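# Hang the wine glass upside down on the rack

## Task

Pick up the wine glass that is on the table and hang it inverted on the rack, with its stem seated deep in a curl that is free, so that the glass rests against the wire and nothing else. The task fails if the glass is thrown, dropped, or slides in the grip by more than about a thumb's length. Handle every glass as breakable: any glass striking something it was not already in contact with about as hard as a thumb-length drop may fail the task, and an upright glass toppling with no gripper holding it does fail it. The rack must stay upright, and the glass already hanging must remain hanging straight in its own curl. Nothing may be pushed or dropped off the table. The result must hold without the robot supporting it, so open the gripper and pull the arm away at the end.

## Robot and tools

Robot: two arms, left_arm and right_arm, each with six revolute joints and a parallel gripper. The names are labels only; they do not mean left or right in any image. Something may occasionally nudge a loose object.

Frame: every printed position uses one world frame. Its origin sits on the table surface midway between the arms; +x runs out over the table, +z points up, and left_arm is on the +y side. Each result has a state line, left_arm: ... | right_arm: ..., giving the gripper point (end_effector_position, metres) and orientation (end_effector_quat_wxyz). This point lies between the finger pads roughly 1 cm behind the tips; the fingers extend along the gripper's +z axis and close along its y axis. Printed hand positions may be inaccurate, increasingly so when the arm is stretched far.

execute_actions takes "actions", a list holding one item or nothing, plus optional "pictures" (boolean; images are included unless set false).
- Empty list: no command, just returns the present state.
- Motion: {"rows": [...], "steps": n} with n from 1 to 15 (default 15); each step is 1/30 s. Give 1 to 15 rows; row k is the target for step k and the final row repeats for the remaining steps.
- Wait: {"steps": n} with no rows, n up to 300; it returns once n steps have elapsed since the previous result.
A refused call sends nothing.

Each row is a single flat list of 14 numbers covering both arms, always all 14 even if one arm is idle: left_arm waist, shoulder, elbow, wrist pitch, wrist yaw, wrist roll, opening; then the same seven for right_arm. Joint values are absolute target angles in radians in each joint's own space (the same numbers as Joint positions), not offsets and not Cartesian. Stated ranges per arm: waist -2.618 to 3.054, shoulder 0.000 to 3.142, elbow 0.000 to 3.142, wrist pitch -1.571 to 1.571, wrist yaw -1.571 to 1.571, wrist roll -2.094 to 2.094. True ends may differ by up to 0.036 rad either way. A target beyond an end by more than 0.036 rad that is also farther out than the current reading gets the call refused; a target past the real end is clipped to it, and the result may then print "joint sent to its limit" (possibly referring to an earlier, still-running action). Absence of that line does not prove more travel exists. Opening is an absolute value from -1 (closed) to +1 (fully open, pads 0.094 m apart).

Motion behaviour: per step, each joint's target is held within a lead of its measured angle (waist 0.202, shoulder 0.258, elbow 0.238, wrist pitch 0.573, wrist yaw and roll 0.522 rad), and if the targets would shift the gripper over 70 mm from where it is, all are scaled back, so big moves need several calls. Friction may leave a joint up to about 0.031 rad short, and commands smaller than that may not move it. Between calls, including while you are composing a reply or waiting, the arms keep heading for the last row sent until they nearly stop or a step is HELD; fingers still in motion keep going.

Gripping: grip_measured reports the finger opening on the same -1..1 scale you command; Joint positions gives it in metres. Each gripper's reading has a fixed error of up to about 1 mm. To hold something, command an opening below grip_measured: about 0.03 under for a firm hold, less for a gentler one. Pad force tops out near 50-62 N (lower on some grippers, and less on parts under about 2 mm thick); the first contact can spike harder. A glass is fragile, so grip gently but enough to avoid slipping.

Result lines: Joint positions and Joint velocities give one block per arm, joints in column order (rad, rad/s) then pad gap (m, m/s). "joint command not followed" means a clearance check altered or blocked some joint targets; the rest of the row still ran. HELD marks steps where your row was not, or only partly, sent. Joint torques list each drive's total output in joint order without the gripper; they are nonzero even in free air, carry per-unit offset, scale and noise, and friction can mask or fake load. MOTOR HOT appears from 75 °C; at 90 °C the hot arm is halted for 10 s (that threshold is then disabled on that arm for 5 minutes, after which it can trigger again), and at 100 °C the arm and gripper go limp and it falls. Stops are shown as OVER-TEMPERATURE FAULT lines. Avoid holding loads longer than needed.

zoom_image: {"camera": name, "region": [x0, y0, x1, y1]} in pixels of that camera's latest full image, origin top-left, at most 504 x 504 pixels; returns an enlarged view. Cameras: cam_head_left and cam_head_right (504x504, fixed, pinhole with radial distortion), cam_left_wrist and cam_right_wrist (616x616 fisheye, posed from their arm's joint readings). Calibration (K, distortion, T_world_to_cam mapping world to camera) is given per camera and can be off by a few degrees and millimetres; results list cameras whose numbers changed.

finished_scene: {"scene": n}, the number of the current scene. It is final and reports whether the task succeeded; the goal must still hold afterwards. Replying without any tool call ends the run.

Things to avoid: dropping or slipping the glass, knocking it or the hanging glass, tipping the rack, pushing anything off the table, pressing hard against things, and letting the two arms collide or push on each other, which can end the scene. Before finishing, open the gripper and move the arm clear so the glass hangs unaided.

Each tool is called after "Call:" as name(argument=value, ...), one argument or row to a line, values as JSON.

## Session

Call:
execute_actions(
  actions=[],
)

Scene clock: 0.00 s of 4800.00 s.
left_arm: end_effector_position=(-0.0014, +0.6262, +0.1263) grip_measured=+1.000 end_effector_quat_wxyz=(+0.274, -0.073, +0.847, +0.451) | right_arm: end_effector_position=(+0.4600, -0.2740, +0.1632) grip_measured=+1.000 end_effector_quat_wxyz=(+0.610, -0.033, +0.670, +0.422)
Joint positions: left_arm=[1.475 1.232 0.484 0.22  0.491 1.207 0.094] | right_arm=[-0.354  1.917  0.554  1.521 -0.883  0.678  0.094]
Joint velocities: left_arm=[ 0.002 -0.022 -0.002 -0.051 -0.022 -0.037  0.   ] | right_arm=[ 0.012 -0.007 -0.017 -0.066  0.007 -0.081  0.   ]
Joint torques (N m, as the arm reports them, + toward a larger angle): no reading
camera_calibration (this result's frames):
cam_left_wrist: T_world_to_cam=[[0.447248, -0.536793, -0.715418, 0.430799], [-0.861445, -0.473688, -0.18312, 0.346277], [-0.240588, 0.698193, -0.674273, -0.247066], [0, 0, 0, 1]] pos_world=[0.0461838, 0.567777, 0.205021]
cam_right_wrist: T_world_to_cam=[[0.509247, -0.719152, -0.472744, -0.355089], [-0.54888, 0.151693, -0.822022, 0.474375], [0.662871, 0.678092, -0.317479, 0.0233765], [0, 0, 0, 1]] pos_world=[0.425708, -0.343174, 0.229502]

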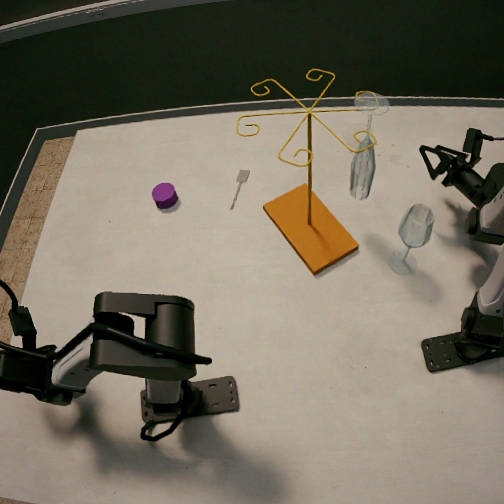

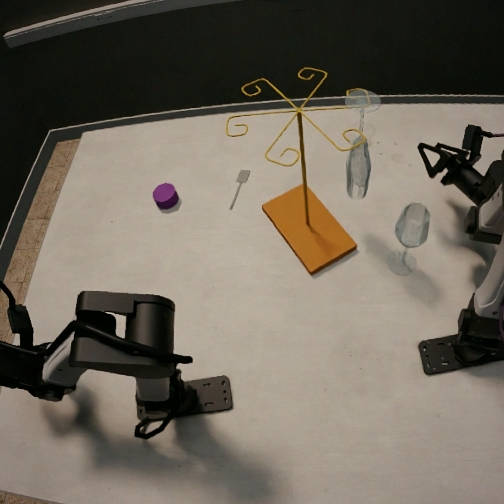

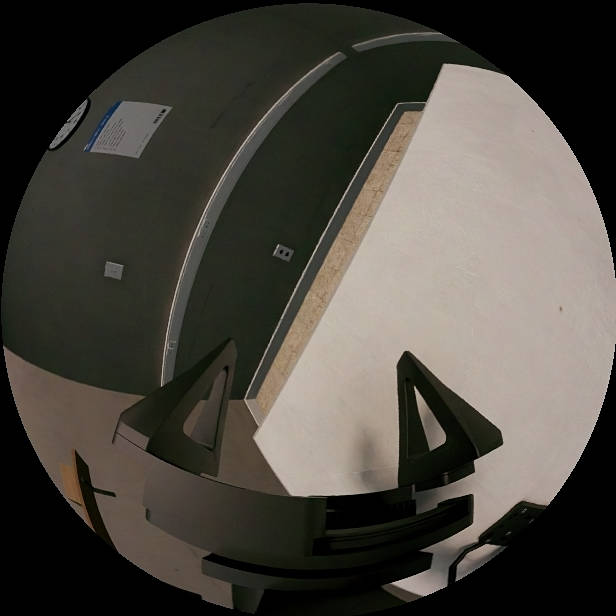

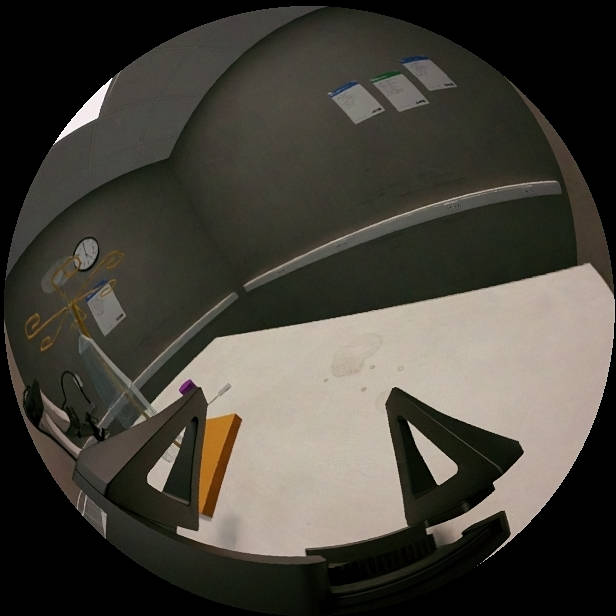

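Call:
zoom_image(
  camera="cam_head_left",
  region=[220, 50, 460, 290],
)

Region (220, 50, 460, 290) of cam_head_left's 504x504 image, scaled by 2.100, with more detail than that image has.

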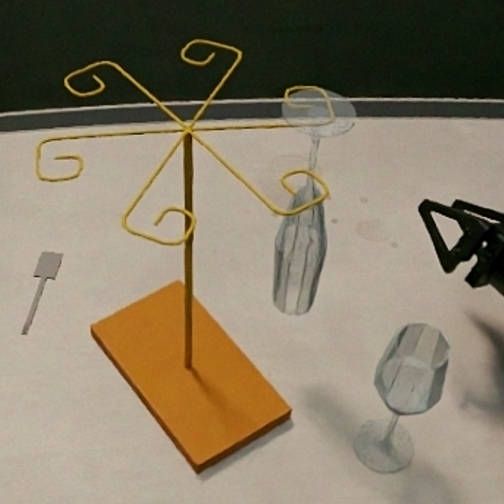

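Call:
execute_actions(
  actions=[],
)

Scene clock: 5.73 s of 4800.00 s.
left_arm: end_effector_position=(-0.0014, +0.6262, +0.1263) grip_measured=+1.000 end_effector_quat_wxyz=(+0.274, -0.073, +0.847, +0.451) | right_arm: end_effector_position=(+0.4600, -0.2740, +0.1632) grip_measured=+1.000 end_effector_quat_wxyz=(+0.610, -0.033, +0.670, +0.422)
Joint positions: left_arm=[1.475 1.232 0.484 0.22  0.491 1.207 0.094] | right_arm=[-0.354  1.917  0.554  1.521 -0.883  0.678  0.094]
Joint velocities: left_arm=[-0.007 -0.007  0.002 -0.007  0.007 -0.051  0.   ] | right_arm=[-0.007  0.002 -0.002  0.022 -0.037  0.081  0.   ]
Joint torques (N m, as the arm reports them, + toward a larger angle): left_arm=[ 0.03 -5.11  8.57  1.77  0.14 -0.07] | right_arm=[-0.29 -7.99  5.    1.93  0.05 -0.04]
Steps of this call (steps 1 to 90: nothing new was sent; then 2.73 s passed at rest). Readings (joint positions):
1: left_arm=[1.475 1.232 0.484 0.220 0.491 1.207] | right_arm=[-0.354 1.917 0.554 1.521 -0.883 0.678]
2: left_arm=[1.475 1.232 0.484 0.220 0.491 1.207] | right_arm=[-0.354 1.917 0.554 1.521 -0.883 0.678]
4: left_arm=[1.475 1.232 0.484 0.220 0.491 1.207] | right_arm=[-0.354 1.917 0.554 1.521 -0.883 0.678]
8: left_arm=[1.475 1.232 0.484 0.220 0.491 1.207] | right_arm=[-0.354 1.917 0.554 1.521 -0.883 0.678]
90: the state above
camera_calibration (this result's frames):
cam_left_wrist: T_world_to_cam=[[0.447248, -0.536793, -0.715418, 0.430799], [-0.861445, -0.473688, -0.18312, 0.346277], [-0.240588, 0.698193, -0.674273, -0.247066], [0, 0, 0, 1]] pos_world=[0.0461838, 0.567777, 0.205021]
cam_right_wrist: T_world_to_cam=[[0.509247, -0.719152, -0.472744, -0.355089], [-0.54888, 0.151693, -0.822022, 0.474375], [0.662871, 0.678092, -0.317479, 0.0233765], [0, 0, 0, 1]] pos_world=[0.425708, -0.343174, 0.229502]

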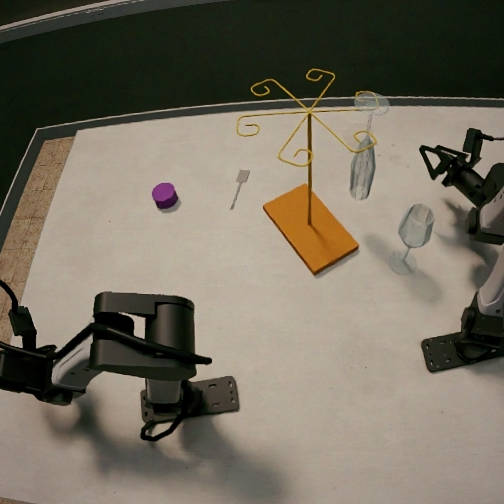

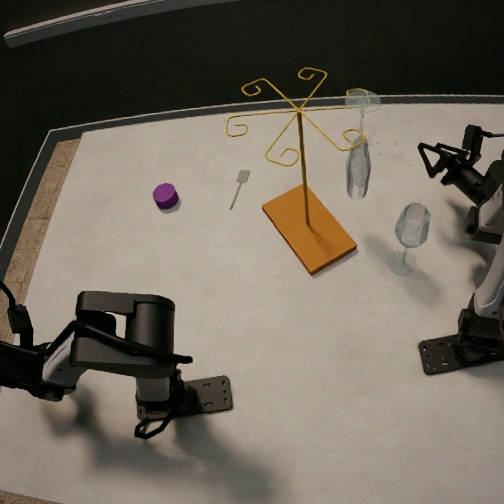

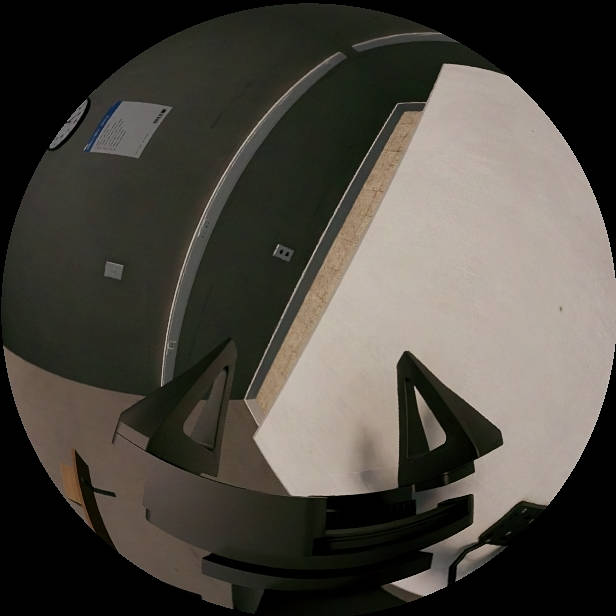

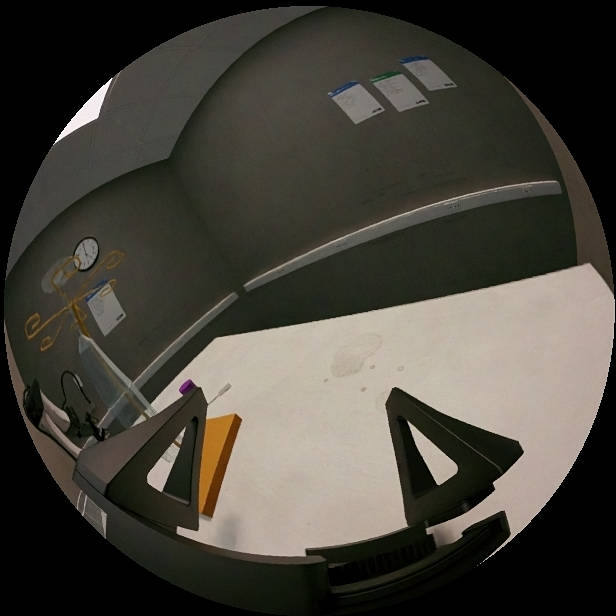

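Call:
execute_actions(
  actions=[
    {"rows":[[1.475,1.232,0.484,0.22,0.491,1.207,1,-0.42,1.8,0.58,1.3,-0.7,0.7,1],[1.475,1.232,0.484,0.22,0.491,1.207,1,-0.5,1.65,0.62,1.0,-0.4,0.75,1],[1.475,1.232,0.484,0.22,0.491,1.207,1,-0.55,1.5,0.66,0.7,0,0.8,1],[1.475,1.232,0.484,0.22,0.491,1.207,1,-0.6,1.35,0.7,0.3,0.4,0.85,1],[1.475,1.232,0.484,0.22,0.491,1.207,1,-0.6,1.2,0.75,-0.1,0.8,0.9,1],[1.475,1.232,0.484,0.22,0.491,1.207,1,-0.6,1.1,0.79,-0.5,1.2,1,1],[1.475,1.232,0.484,0.22,0.491,1.207,1,-0.6,1.0,0.82,-0.9,1.6,1.085,1]],"steps":15},
  ],
  pictures=false,
)

Call:
execute_actions(
  actions=[
    {"rows":[[1.475,1.232,0.484,0.22,0.491,1.207,1,-0.6,1.0,0.82,-0.9,1.6,1.085,1]],"steps":15},
  ],
  pictures=false,
)

Call:
execute_actions(
  actions=[
    {"rows":[[1.475,1.232,0.484,0.22,0.491,1.207,1,-0.6,1.0,0.82,-0.9,1.6,1.085,1]],"steps":15},
  ],
  pictures=false,
)

Scene clock: 9.50 s of 4800.00 s.
left_arm: end_effector_position=(-0.0014, +0.6262, +0.1263) grip_measured=+1.000 end_effector_quat_wxyz=(+0.274, -0.073, +0.847, +0.451) | right_arm: end_effector_position=(+0.3739, -0.5153, +0.3517) grip_measured=+1.000 end_effector_quat_wxyz=(+0.712, +0.510, +0.462, +0.137)
Joint positions: left_arm=[1.475 1.232 0.484 0.22  0.491 1.207 0.094] | right_arm=[-0.598  1.077  0.809  0.322  0.166  1.017  0.094]
Joint velocities: left_arm=[-0.012  0.002 -0.012 -0.022 -0.007  0.051  0.   ] | right_arm=[ 0.007 -1.697  0.208 -2.19   2.498  0.315  0.   ]
Joint torques (N m, as the arm reports them, + toward a larger angle): left_arm=[ 0.02 -5.14  8.54  1.76  0.15 -0.07] | right_arm=[-0.54  0.63  8.84  1.22 -0.03  0.07]
Steps of this call (steps 1 to 90: nothing new was sent; then 0.27 s passed at rest; steps 91 to 105: all 15 steps of this action). Readings (joint positions):
91: left_arm=[1.475 1.232 0.484 0.220 0.491 1.207] | right_arm=[-0.359 1.903 0.554 1.489 -0.864 0.679]
92: left_arm=[1.475 1.232 0.484 0.220 0.491 1.207] | right_arm=[-0.375 1.867 0.554 1.415 -0.817 0.686]
94: left_arm=[1.475 1.232 0.484 0.220 0.491 1.207] | right_arm=[-0.438 1.777 0.570 1.277 -0.711 0.711]
98: left_arm=[1.475 1.232 0.484 0.220 0.491 1.207] | right_arm=[-0.550 1.598 0.685 0.989 -0.468 0.832]
105: the state above

Scene clock: 10.00 s of 4800.00 s.
left_arm: end_effector_position=(-0.0014, +0.6262, +0.1263) grip_measured=+1.000 end_effector_quat_wxyz=(+0.274, -0.073, +0.847, +0.451) | right_arm: end_effector_position=(+0.1372, -0.5487, +0.2607) grip_measured=+1.000 end_effector_quat_wxyz=(+0.410, +0.662, +0.396, -0.487)
Joint positions: left_arm=[1.475 1.232 0.484 0.22  0.491 1.207 0.094] | right_arm=[-0.598  0.99   0.822 -0.76   1.332  1.074  0.094]
Joint velocities: left_arm=[-0.007 -0.012 -0.002  0.051  0.037 -0.037  0.   ] | right_arm=[ 0.002 -0.017 -0.027 -0.872  1.429  0.007  0.   ]
Joint torques (N m, as the arm reports them, + toward a larger angle): left_arm=[ 0.01 -5.13  8.54  1.77  0.15 -0.08] | right_arm=[-0.47 -0.94  7.94  1.12  0.46  0.1 ]
joint sent to its limit (right arm) — the command would take joint 5 (wrist yaw) past its upper limit, so that joint was sent only as far as its limit.
Steps of this call (steps 1 to 15: all 15 steps of this action). Readings (joint positions):
1: left_arm=[1.475 1.232 0.484 0.220 0.491 1.207] | right_arm=[-0.598 1.031 0.815 0.254 0.249 1.026]
2: left_arm=[1.475 1.232 0.484 0.220 0.491 1.207] | right_arm=[-0.598 1.004 0.821 0.192 0.326 1.033]
4: left_arm=[1.475 1.232 0.484 0.220 0.491 1.207] | right_arm=[-0.598 0.990 0.822 0.064 0.469 1.044]
8: left_arm=[1.475 1.232 0.484 0.220 0.491 1.207] | right_arm=[-0.598 0.990 0.822 -0.268 0.763 1.060]
15: the state above

Scene clock: 10.50 s of 4800.00 s.
left_arm: end_effector_position=(-0.0014, +0.6262, +0.1263) grip_measured=+1.000 end_effector_quat_wxyz=(+0.274, -0.073, +0.847, +0.451) | right_arm: end_effector_position=(+0.1091, -0.5396, +0.2832) grip_measured=+1.000 end_effector_quat_wxyz=(+0.375, +0.615, +0.370, -0.587)
Joint positions: left_arm=[1.475 1.232 0.484 0.22  0.491 1.207 0.094] | right_arm=[-0.598  0.99   0.822 -0.883  1.537  1.076  0.094]
Joint velocities: left_arm=[ 0.002 -0.017 -0.022  0.022 -0.081  0.007  0.   ] | right_arm=[-0.012 -0.007 -0.012 -0.139  0.037  0.007  0.   ]
Joint torques (N m, as the arm reports them, + toward a larger angle): left_arm=[ 0.01 -5.14  8.54  1.76  0.15 -0.07] | right_arm=[-0.44 -0.73  7.71  0.76  0.55  0.13]
joint sent to its limit (right arm) — the command would take joint 5 (wrist yaw) past its upper limit, so that joint was sent only as far as its limit.
Steps of this call (steps 1 to 15: all 15 steps of this action). Readings (joint positions):
1: left_arm=[1.475 1.232 0.484 0.220 0.491 1.207] | right_arm=[-0.598 0.990 0.822 -0.787 1.375 1.074]
2: left_arm=[1.475 1.232 0.484 0.220 0.491 1.207] | right_arm=[-0.598 0.990 0.822 -0.808 1.410 1.075]
4: left_arm=[1.475 1.232 0.484 0.220 0.491 1.207] | right_arm=[-0.598 0.990 0.822 -0.838 1.459 1.076]
8: left_arm=[1.475 1.232 0.484 0.220 0.491 1.207] | right_arm=[-0.598 0.990 0.822 -0.868 1.510 1.076]
15: the state above

Call:
execute_actions(
  actions=[
    {"rows":[[1.475,1.232,0.484,0.22,0.491,1.207,1,-0.45,1.0,0.82,-0.9,1.6,1.085,1],[1.475,1.232,0.484,0.22,0.491,1.207,1,-0.45,1.0,0.82,-0.9,1.6,1.085,1],[1.475,1.232,0.484,0.22,0.491,1.207,1,-0.25,1.0,0.82,-0.9,1.6,1.085,1],[1.475,1.232,0.484,0.22,0.491,1.207,1,-0.25,1.0,0.82,-0.9,1.6,1.085,1],[1.475,1.232,0.484,0.22,0.491,1.207,1,0,1.0,0.82,-0.9,1.6,1.085,1],[1.475,1.232,0.484,0.22,0.491,1.207,1,0,1.0,0.82,-0.9,1.6,1.085,1],[1.475,1.232,0.484,0.22,0.491,1.207,1,0.25,1.0,0.82,-0.9,1.6,1.085,1],[1.475,1.232,0.484,0.22,0.491,1.207,1,0.25,1.0,0.82,-0.9,1.6,1.085,1],[1.475,1.232,0.484,0.22,0.491,1.207,1,0.5,1.0,0.82,-0.9,1.6,1.085,1],[1.475,1.232,0.484,0.22,0.491,1.207,1,0.5,1.0,0.82,-0.9,1.6,1.085,1],[1.475,1.232,0.484,0.22,0.491,1.207,1,0.75,1.0,0.82,-0.9,1.6,1.085,1],[1.475,1.232,0.484,0.22,0.491,1.207,1,0.75,1.0,0.82,-0.9,1.6,1.085,1],[1.475,1.232,0.484,0.22,0.491,1.207,1,1.0,1.0,0.82,-0.9,1.6,1.085,1],[1.475,1.232,0.484,0.22,0.491,1.207,1,1.1,1.0,0.82,-0.9,1.6,1.085,1],[1.475,1.232,0.484,0.22,0.491,1.207,1,1.21,1.0,0.82,-0.9,1.6,1.085,1]],"steps":15},
  ],
  pictures=false,
)

Call:
execute_actions(
  actions=[
    {"rows":[[1.475,1.232,0.484,0.22,0.491,1.207,1,1.21,1.0,0.82,-0.9,1.6,1.085,1]],"steps":15},
  ],
)

Scene clock: 12.70 s of 4800.00 s.
left_arm: end_effector_position=(-0.0014, +0.6262, +0.1263) grip_measured=+1.000 end_effector_quat_wxyz=(+0.274, -0.073, +0.847, +0.451) | right_arm: end_effector_position=(+0.2707, -0.3717, +0.2842) grip_measured=+1.000 end_effector_quat_wxyz=(+0.615, +0.353, +0.622, -0.333)
Joint positions: left_arm=[1.475 1.232 0.484 0.22  0.491 1.207 0.094] | right_arm=[ 0.426  0.99   0.822 -0.891  1.546  1.078  0.094]
Joint velocities: left_arm=[-0.017 -0.022 -0.012  0.022 -0.022  0.007  0.   ] | right_arm=[ 2.147 -0.002 -0.012 -0.007 -0.066  0.007  0.   ]
Joint torques (N m, as the arm reports them, + toward a larger angle): left_arm=[ 0.01 -5.13  8.55  1.76  0.15 -0.07] | right_arm=[-0.55 -0.74  7.69  0.81  0.54  0.11]
joint sent to its limit (right arm) — the command would take joint 5 (wrist yaw) past its upper limit, so that joint was sent only as far as its limit.
Steps of this call (steps 1 to 15: the robot went on to your last target; steps 16 to 51: nothing new was sent; steps 52 to 66: all 15 steps of this action). Readings (joint positions):
52: left_arm=[1.475 1.232 0.484 0.220 0.491 1.207] | right_arm=[-0.576 0.990 0.822 -0.888 1.544 1.078]
53: left_arm=[1.475 1.232 0.484 0.220 0.491 1.207] | right_arm=[-0.527 0.990 0.822 -0.889 1.545 1.078]
55: left_arm=[1.475 1.232 0.484 0.220 0.491 1.207] | right_arm=[-0.395 0.990 0.822 -0.891 1.546 1.078]
59: left_arm=[1.475 1.232 0.484 0.220 0.491 1.207] | right_arm=[-0.096 0.990 0.822 -0.891 1.546 1.078]
66: the state above

Scene clock: 13.20 s of 4800.00 s.
left_arm: end_effector_position=(-0.0014, +0.6262, +0.1263) grip_measured=+1.000 end_effector_quat_wxyz=(+0.274, -0.073, +0.847, +0.451) | right_arm: end_effector_position=(+0.2475, -0.1924, +0.2843) grip_measured=+1.000 end_effector_quat_wxyz=(+0.695, +0.091, +0.709, -0.075)
Joint positions: left_arm=[1.475 1.232 0.484 0.22  0.491 1.207 0.094] | right_arm=[ 1.204  0.99   0.822 -0.891  1.546  1.078  0.094]
Joint velocities: left_arm=[ 0.002 -0.017  0.002 -0.022 -0.051 -0.007  0.   ] | right_arm=[-0.007  0.012 -0.022  0.022 -0.037 -0.037  0.   ]
Joint torques (N m, as the arm reports them, + toward a larger angle): left_arm=[ 0.02 -5.13  8.54  1.77  0.15 -0.07] | right_arm=[ 0.09 -0.71  7.76  0.8   0.54  0.1 ]
joint sent to its limit (right arm) — the command would take joint 5 (wrist yaw) past its upper limit, so that joint was sent only as far as its limit.
Steps of this call (steps 1 to 15: all 15 steps of this action). Readings (joint positions):
1: left_arm=[1.475 1.232 0.484 0.220 0.491 1.207] | right_arm=[0.500 0.990 0.822 -0.891 1.546 1.078]
2: left_arm=[1.475 1.232 0.484 0.220 0.491 1.207] | right_arm=[0.575 0.990 0.822 -0.891 1.546 1.078]
4: left_arm=[1.475 1.232 0.484 0.220 0.491 1.207] | right_arm=[0.724 0.990 0.822 -0.891 1.546 1.078]
8: left_arm=[1.475 1.232 0.484 0.220 0.491 1.207] | right_arm=[1.023 0.990 0.822 -0.891 1.546 1.078]
15: the state above
camera_calibration (this result's frames):
cam_left_wrist: T_world_to_cam=[[0.447248, -0.536793, -0.715418, 0.430799], [-0.861445, -0.473688, -0.18312, 0.346277], [-0.240588, 0.698193, -0.674273, -0.247066], [0, 0, 0, 1]] pos_world=[0.0461838, 0.567777, 0.205021]
cam_right_wrist: T_world_to_cam=[[-0.309551, -0.949549, 0.0503435, -0.121319], [-0.43249, 0.0934448, -0.896783, 0.426146], [0.846836, -0.299373, -0.439596, -0.0515084], [0, 0, 0, 1]] pos_world=[0.190369, -0.17044, 0.365626]

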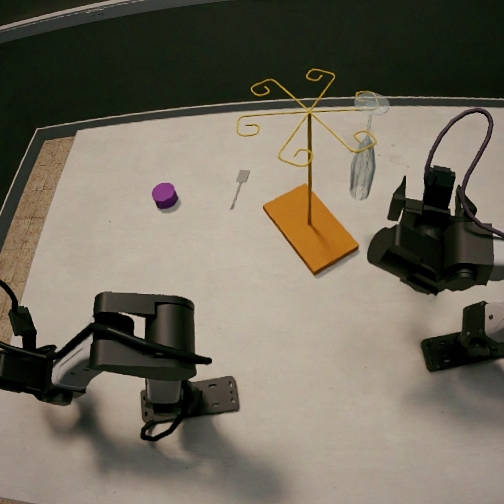

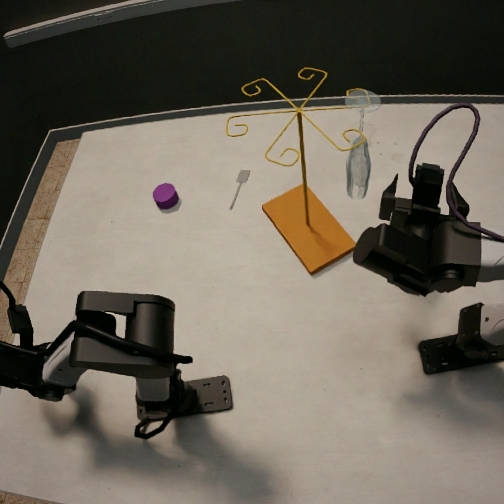

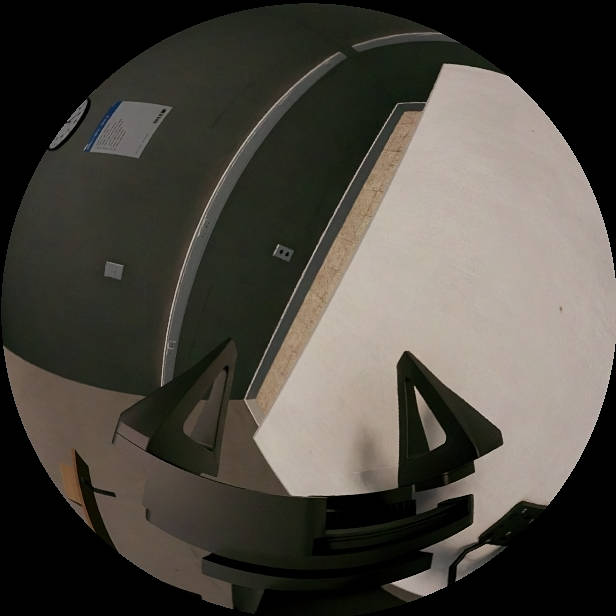

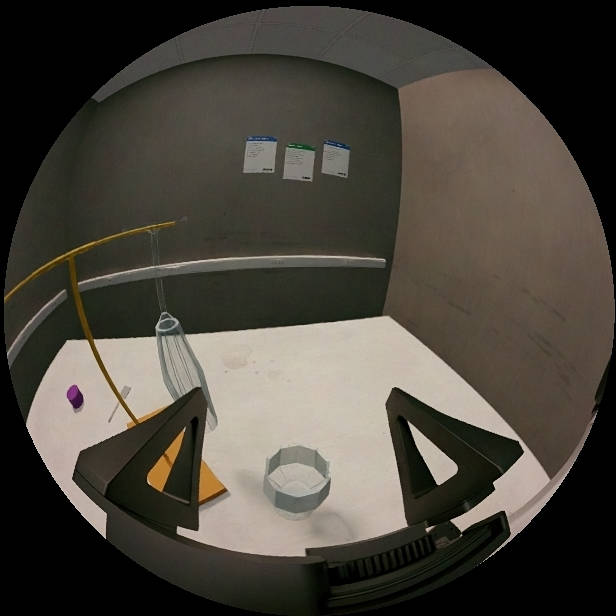

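Call:
execute_actions(
  actions=[
    {"rows":[[1.475,1.232,0.484,0.22,0.491,1.207,1,1.17,1.03,0.82,-0.89,1.6,1.085,1],[1.475,1.232,0.484,0.22,0.491,1.207,1,1.12,1.06,0.81,-0.88,1.6,1.085,1],[1.475,1.232,0.484,0.22,0.491,1.207,1,1.12,1.065,0.78,-0.85,1.6,1.085,1],[1.475,1.232,0.484,0.22,0.491,1.207,1,1.12,1.07,0.74,-0.8,1.6,1.085,1],[1.475,1.232,0.484,0.22,0.491,1.207,1,1.12,1.075,0.70,-0.75,1.6,1.085,1],[1.475,1.232,0.484,0.22,0.491,1.207,1,1.12,1.08,0.66,-0.7,1.6,1.085,1],[1.475,1.232,0.484,0.22,0.491,1.207,1,1.12,1.085,0.62,-0.66,1.6,1.085,1]],"steps":15},
  ],
)

Scene clock: 15.87 s of 4800.00 s.
left_arm: end_effector_position=(-0.0014, +0.6262, +0.1263) grip_measured=+1.000 end_effector_quat_wxyz=(+0.274, -0.073, +0.847, +0.451) | right_arm: end_effector_position=(+0.2584, -0.2011, +0.2226) grip_measured=+1.000 end_effector_quat_wxyz=(+0.686, +0.085, +0.710, -0.136)
Joint positions: left_arm=[1.475 1.232 0.484 0.22  0.491 1.207 0.094] | right_arm=[ 1.127  1.076  0.629 -0.707  1.547  1.078  0.094]
Joint velocities: left_arm=[ 0.007 -0.002 -0.007 -0.037 -0.022  0.051  0.   ] | right_arm=[ 0.002 -0.007 -0.022  0.168  0.037  0.022  0.   ]
Joint torques (N m, as the arm reports them, + toward a larger angle): left_arm=[ 0.02 -5.13  8.54  1.76  0.15 -0.07] | right_arm=[-0.91 -1.41  6.93  0.98  0.52  0.11]
joint sent to its limit (right arm) — the command would take joint 5 (wrist yaw) past its upper limit, so that joint was sent only as far as its limit.
Steps of this call (steps 1 to 15: the robot went on to your last target; steps 16 to 65: nothing new was sent; steps 66 to 80: all 15 steps of this action). Readings (joint positions):
66: left_arm=[1.475 1.232 0.484 0.220 0.491 1.207] | right_arm=[1.200 0.993 0.822 -0.891 1.547 1.078]
67: left_arm=[1.475 1.232 0.484 0.220 0.491 1.207] | right_arm=[1.183 1.001 0.822 -0.891 1.548 1.078]
69: left_arm=[1.475 1.232 0.484 0.220 0.491 1.207] | right_arm=[1.140 1.029 0.809 -0.872 1.551 1.078]
73: left_arm=[1.475 1.232 0.484 0.220 0.491 1.207] | right_arm=[1.127 1.062 0.679 -0.772 1.552 1.078]
80: the state above
camera_calibration (this result's frames):
cam_left_wrist: T_world_to_cam=[[0.447248, -0.536793, -0.715418, 0.430799], [-0.861445, -0.473688, -0.18312, 0.346277], [-0.240588, 0.698193, -0.674273, -0.247066], [0, 0, 0, 1]] pos_world=[0.0461838, 0.567777, 0.205021]
cam_right_wrist: T_world_to_cam=[[-0.378986, -0.913983, 0.144928, -0.119008], [-0.45031, 0.0453248, -0.891721, 0.370159], [0.808449, -0.403212, -0.428753, -0.103892], [0, 0, 0, 1]] pos_world=[0.205576, -0.167439, 0.302782]

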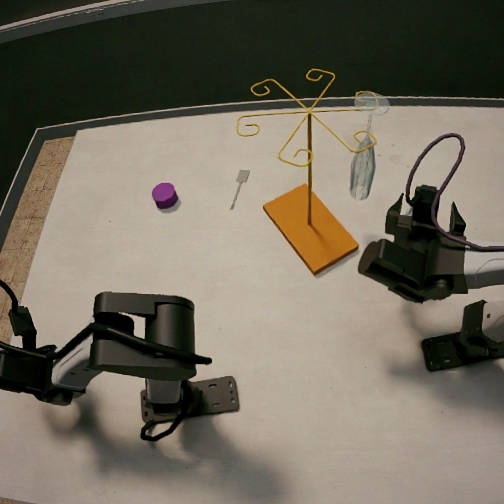

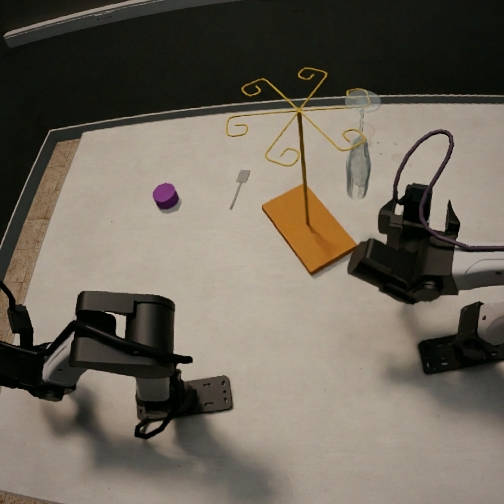

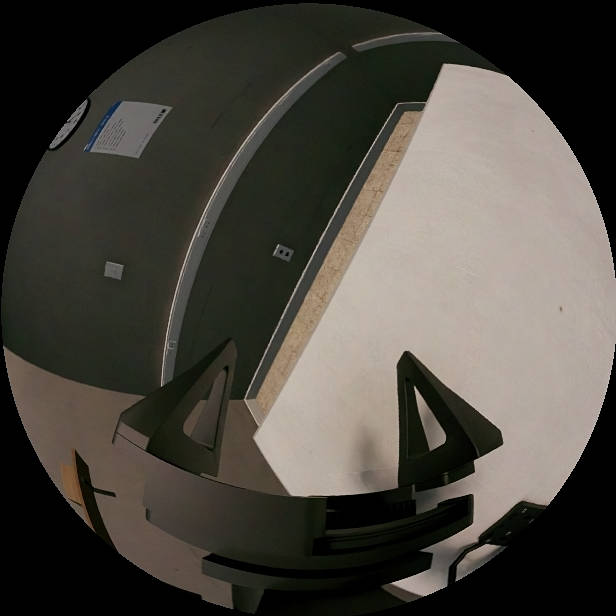

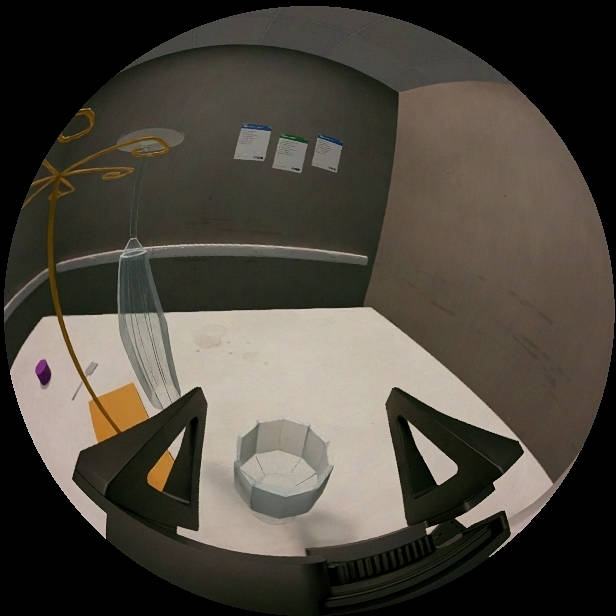

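Call:
execute_actions(
  actions=[
    {"rows":[[1.475,1.232,0.484,0.22,0.491,1.207,1,1.14,1.09,0.6,-0.58,1.6,1.085,1],[1.475,1.232,0.484,0.22,0.491,1.207,1,1.15,1.11,0.57,-0.52,1.6,1.085,1],[1.475,1.232,0.484,0.22,0.491,1.207,1,1.15,1.13,0.53,-0.47,1.6,1.085,1],[1.475,1.232,0.484,0.22,0.491,1.207,1,1.15,1.15,0.5,-0.43,1.6,1.085,1]],"steps":15},
  ],
)

Scene clock: 17.13 s of 4800.00 s.
left_arm: end_effector_position=(-0.0014, +0.6262, +0.1263) grip_measured=+1.000 end_effector_quat_wxyz=(+0.274, -0.073, +0.847, +0.451) | right_arm: end_effector_position=(+0.2585, -0.1923, +0.1893) grip_measured=+1.000 end_effector_quat_wxyz=(+0.692, +0.102, +0.706, -0.109)
Joint positions: left_arm=[1.475 1.232 0.484 0.22  0.491 1.207 0.094] | right_arm=[ 1.143  1.139  0.512 -0.466  1.55   1.079  0.094]
Joint velocities: left_arm=[0.007 0.002 0.007 0.022 0.007 0.007 0.   ] | right_arm=[ 0.002  0.002  0.002  0.081 -0.051  0.022  0.   ]
Joint torques (N m, as the arm reports them, + toward a larger angle): left_arm=[ 0.01 -5.14  8.55  1.76  0.15 -0.07] | right_arm=[ 0.23 -1.53  6.32  1.11  0.51  0.09]
joint sent to its limit (right arm) — the command would take joint 5 (wrist yaw) past its upper limit, so that joint was sent only as far as its limit.
Steps of this call (steps 1 to 23: the robot went on to your last target; steps 24 to 38: all 15 steps of this action). Readings (joint positions):
24: left_arm=[1.475 1.232 0.484 0.220 0.491 1.207] | right_arm=[1.128 1.076 0.627 -0.673 1.548 1.078]
25: left_arm=[1.475 1.232 0.484 0.220 0.491 1.207] | right_arm=[1.131 1.077 0.621 -0.648 1.549 1.078]
27: left_arm=[1.475 1.232 0.484 0.220 0.491 1.207] | right_arm=[1.140 1.093 0.584 -0.577 1.553 1.079]
31: left_arm=[1.475 1.232 0.484 0.220 0.491 1.207] | right_arm=[1.143 1.138 0.515 -0.512 1.550 1.079]
38: the state above
camera_calibration (this result's frames):
cam_left_wrist: T_world_to_cam=[[0.447248, -0.536793, -0.715418, 0.430799], [-0.861445, -0.473688, -0.18312, 0.346277], [-0.240588, 0.698193, -0.674273, -0.247066], [0, 0, 0, 1]] pos_world=[0.0461838, 0.567777, 0.205021]
cam_right_wrist: T_world_to_cam=[[-0.368494, -0.925938, 0.0827678, -0.0993114], [-0.431822, 0.0916447, -0.897291, 0.34532], [0.823251, -0.366388, -0.433611, -0.110476], [0, 0, 0, 1]] pos_world=[0.203471, -0.16408, 0.270169]

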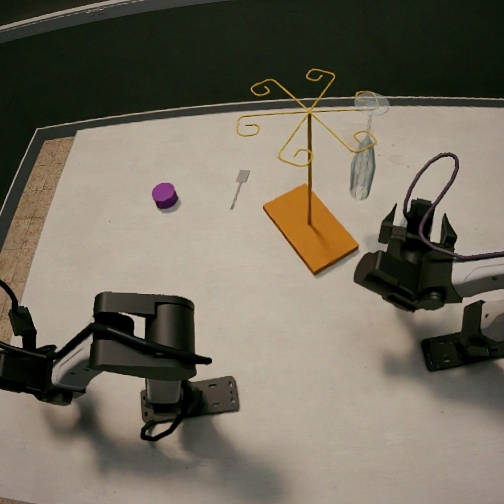

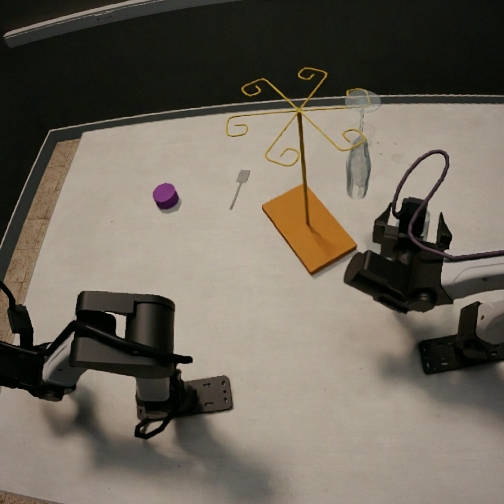

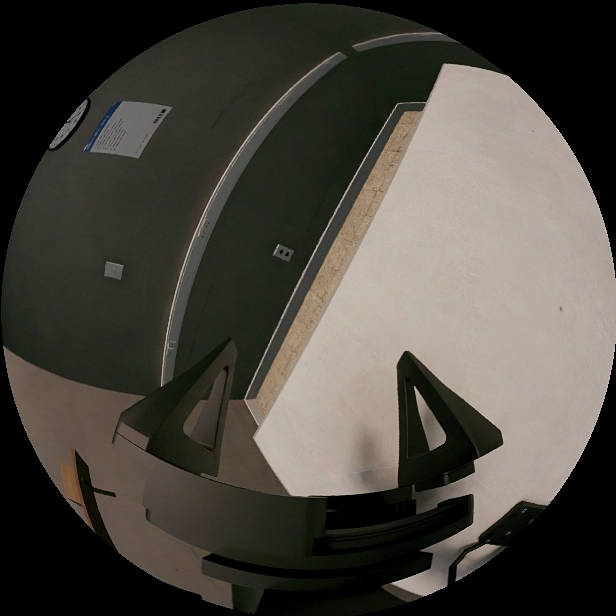

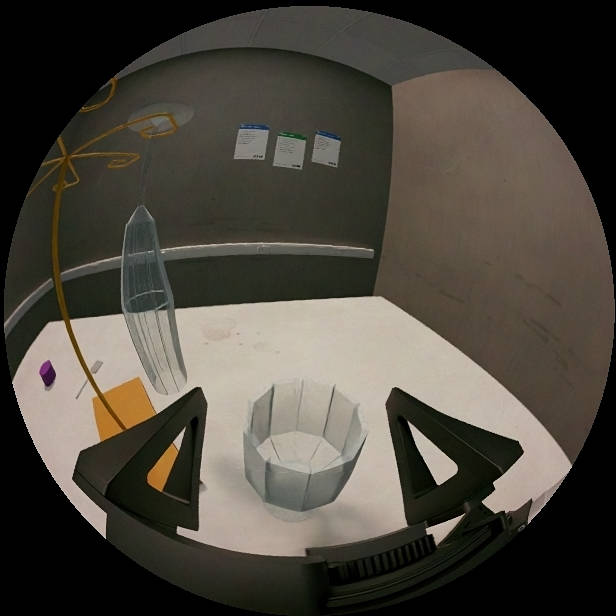

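Call:
execute_actions(
  actions=[
    {"rows":[[1.475,1.232,0.484,0.22,0.491,1.207,1,1.15,1.18,0.46,-0.36,1.6,1.085,1],[1.475,1.232,0.484,0.22,0.491,1.207,1,1.15,1.21,0.42,-0.29,1.6,1.085,1],[1.475,1.232,0.484,0.22,0.491,1.207,1,1.15,1.24,0.39,-0.23,1.6,1.085,1],[1.475,1.232,0.484,0.22,0.491,1.207,1,1.15,1.27,0.36,-0.17,1.6,1.085,1],[1.475,1.232,0.484,0.22,0.491,1.207,1,1.15,1.295,0.335,-0.12,1.6,1.085,1]],"steps":15},
  ],
)

Scene clock: 18.13 s of 4800.00 s.
left_arm: end_effector_position=(-0.0014, +0.6262, +0.1263) grip_measured=+1.000 end_effector_quat_wxyz=(+0.274, -0.073, +0.847, +0.451) | right_arm: end_effector_position=(+0.2568, -0.1975, +0.1346) grip_measured=+1.000 end_effector_quat_wxyz=(+0.691, +0.097, +0.707, -0.113)
Joint positions: left_arm=[1.475 1.232 0.484 0.22  0.491 1.207 0.094] | right_arm=[ 1.143  1.286  0.344 -0.163  1.549  1.079  0.094]
Joint velocities: left_arm=[-0.002 -0.007 -0.027 -0.022 -0.051 -0.037  0.   ] | right_arm=[ 0.007  0.002 -0.007  0.051 -0.051 -0.022  0.   ]
Joint torques (N m, as the arm reports them, + toward a larger angle): left_arm=[ 0.01 -5.14  8.54  1.76  0.15 -0.08] | right_arm=[ 0.24 -2.05  5.53  1.08  0.52  0.09]
joint sent to its limit (right arm) — the command would take joint 5 (wrist yaw) past its upper limit, so that joint was sent only as far as its limit.
Steps of this call (steps 1 to 15: the robot went on to your last target; steps 16 to 30: all 15 steps of this action). Readings (joint positions):
16: left_arm=[1.475 1.232 0.484 0.220 0.491 1.207] | right_arm=[1.143 1.141 0.508 -0.441 1.551 1.079]
17: left_arm=[1.475 1.232 0.484 0.220 0.491 1.207] | right_arm=[1.143 1.150 0.495 -0.413 1.554 1.079]
19: left_arm=[1.475 1.232 0.484 0.220 0.491 1.207] | right_arm=[1.143 1.194 0.447 -0.337 1.556 1.079]
23: left_arm=[1.475 1.232 0.484 0.220 0.491 1.207] | right_arm=[1.143 1.283 0.350 -0.236 1.549 1.079]
30: the state above
camera_calibration (this result's frames):
cam_left_wrist: T_world_to_cam=[[0.447248, -0.536793, -0.715418, 0.430799], [-0.861445, -0.473688, -0.18312, 0.346277], [-0.240588, 0.698193, -0.674273, -0.247066], [0, 0, 0, 1]] pos_world=[0.0461838, 0.567777, 0.205021]
cam_right_wrist: T_world_to_cam=[[-0.367603, -0.925121, 0.0949682, -0.101931], [-0.436065, 0.0812704, -0.896238, 0.294851], [0.82141, -0.370872, -0.433288, -0.135211], [0, 0, 0, 1]] pos_world=[0.202168, -0.168408, 0.215351]

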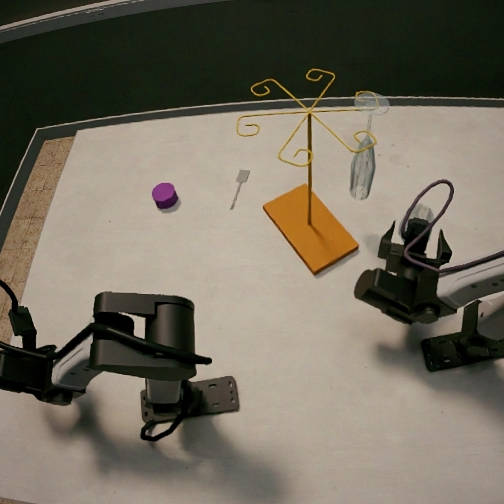

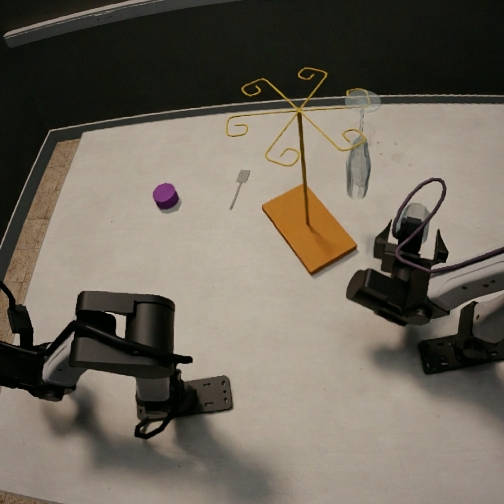

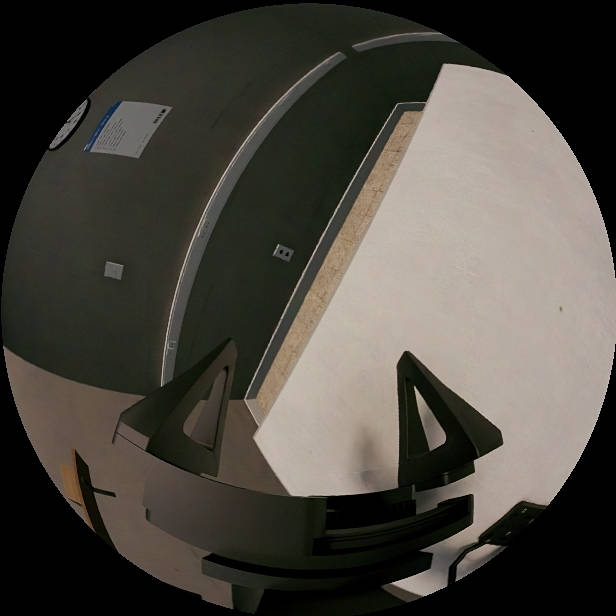

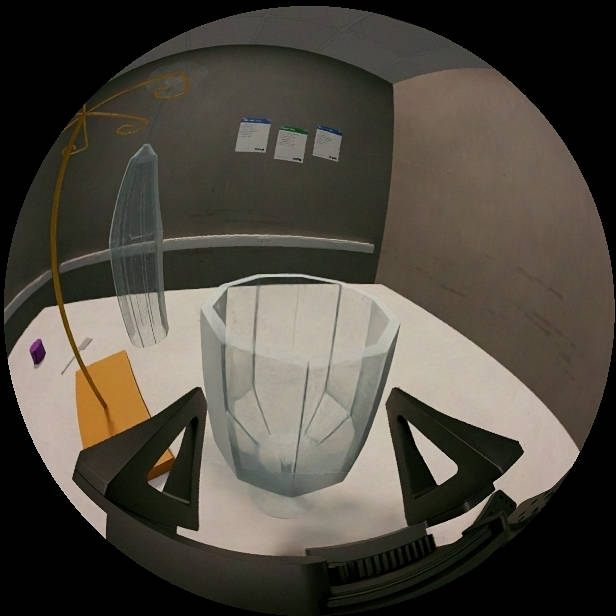

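Call:
execute_actions(
  actions=[
    {"rows":[[1.475,1.232,0.484,0.22,0.491,1.207,1,1.16,1.295,0.335,-0.09,1.6,1.085,0.8],[1.475,1.232,0.484,0.22,0.491,1.207,1,1.16,1.295,0.335,-0.09,1.6,1.085,0.8],[1.475,1.232,0.484,0.22,0.491,1.207,1,1.16,1.295,0.335,-0.09,1.6,1.085,0.7],[1.475,1.232,0.484,0.22,0.491,1.207,1,1.16,1.295,0.335,-0.09,1.6,1.085,0.7],[1.475,1.232,0.484,0.22,0.491,1.207,1,1.16,1.295,0.335,-0.09,1.6,1.085,0.62],[1.475,1.232,0.484,0.22,0.491,1.207,1,1.16,1.295,0.335,-0.09,1.6,1.085,0.62],[1.475,1.232,0.484,0.22,0.491,1.207,1,1.16,1.295,0.335,-0.09,1.6,1.085,0.55],[1.475,1.232,0.484,0.22,0.491,1.207,1,1.16,1.295,0.335,-0.09,1.6,1.085,0.55],[1.475,1.232,0.484,0.22,0.491,1.207,1,1.16,1.295,0.335,-0.09,1.6,1.085,0.48],[1.475,1.232,0.484,0.22,0.491,1.207,1,1.16,1.295,0.335,-0.09,1.6,1.085,0.48],[1.475,1.232,0.484,0.22,0.491,1.207,1,1.16,1.295,0.335,-0.09,1.6,1.085,0.4]],"steps":15},
  ],
)

Scene clock: 19.57 s of 4800.00 s.
left_arm: end_effector_position=(-0.0014, +0.6262, +0.1263) grip_measured=+1.000 end_effector_quat_wxyz=(+0.274, -0.073, +0.847, +0.451) | right_arm: end_effector_position=(+0.2566, -0.1923, +0.1365) grip_measured=+0.435 end_effector_quat_wxyz=(+0.694, +0.110, +0.705, -0.093)
Joint positions: left_arm=[1.475 1.232 0.484 0.22  0.491 1.207 0.094] | right_arm=[ 1.153  1.286  0.344 -0.116  1.55   1.079  0.067]
Joint velocities: left_arm=[-0.012 -0.002  0.027 -0.022 -0.022  0.051  0.   ] | right_arm=[-0.012 -0.017 -0.017 -0.022 -0.022  0.007 -0.001]
Joint torques (N m, as the arm reports them, + toward a larger angle): left_arm=[ 0.01 -5.14  8.54  1.77  0.15 -0.07] | right_arm=[ 0.26 -2.08  5.54  1.18  0.51  0.09]
joint sent to its limit (right arm) — the command would take joint 5 (wrist yaw) past its upper limit, so that joint was sent only as far as its limit.
Steps of this call (steps 1 to 28: the robot went on to your last target; steps 29 to 43: all 15 steps of this action). Readings (joint positions):
29: left_arm=[1.475 1.232 0.484 0.220 0.491 1.207] | right_arm=[1.144 1.286 0.344 -0.140 1.549 1.079]
30: left_arm=[1.475 1.232 0.484 0.220 0.491 1.207] | right_arm=[1.148 1.286 0.344 -0.135 1.549 1.079]
32: left_arm=[1.475 1.232 0.484 0.220 0.491 1.207] | right_arm=[1.152 1.286 0.344 -0.126 1.549 1.079]
36: left_arm=[1.475 1.232 0.484 0.220 0.491 1.207] | right_arm=[1.153 1.286 0.344 -0.118 1.549 1.079]
43: the state above
camera_calibration (this result's frames):
cam_left_wrist: T_world_to_cam=[[0.447248, -0.536793, -0.715418, 0.430799], [-0.861445, -0.473688, -0.18312, 0.346277], [-0.240588, 0.698193, -0.674273, -0.247066], [0, 0, 0, 1]] pos_world=[0.0461838, 0.567777, 0.205021]
cam_right_wrist: T_world_to_cam=[[-0.359968, -0.931718, 0.0482152, -0.0942947], [-0.423541, 0.11715, -0.89827, 0.299999], [0.831286, -0.343769, -0.436791, -0.129166], [0, 0, 0, 1]] pos_world=[0.200492, -0.167404, 0.217608]

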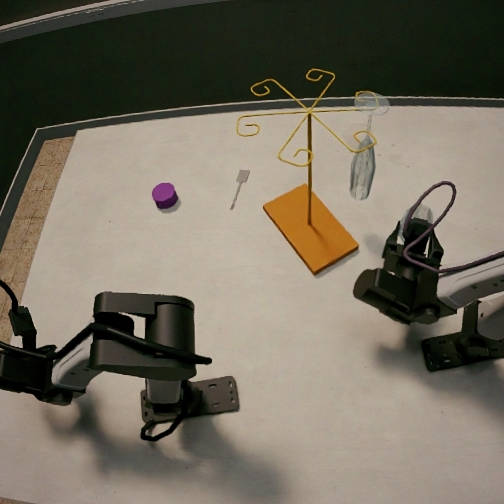

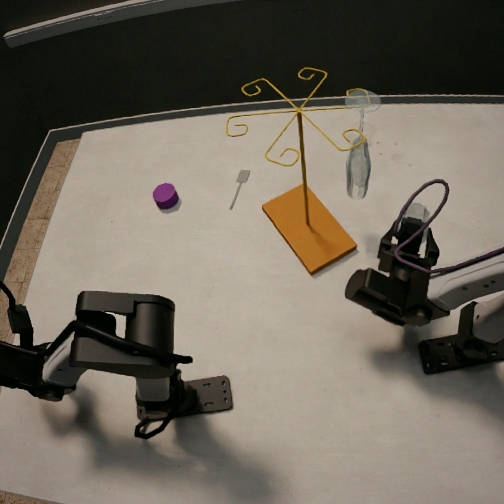

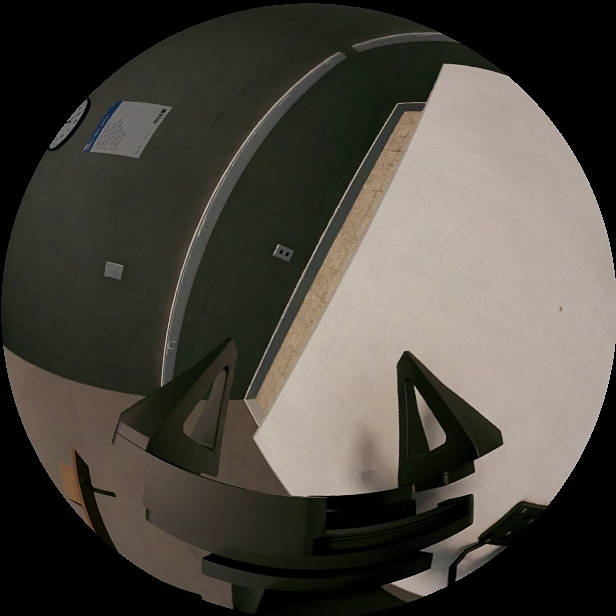

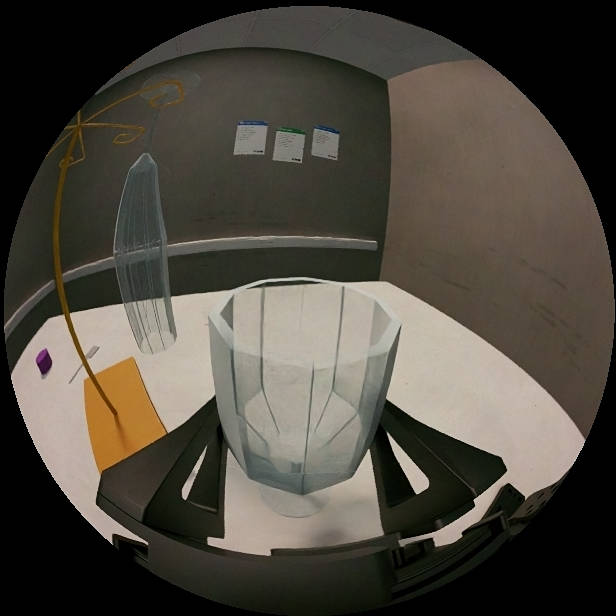

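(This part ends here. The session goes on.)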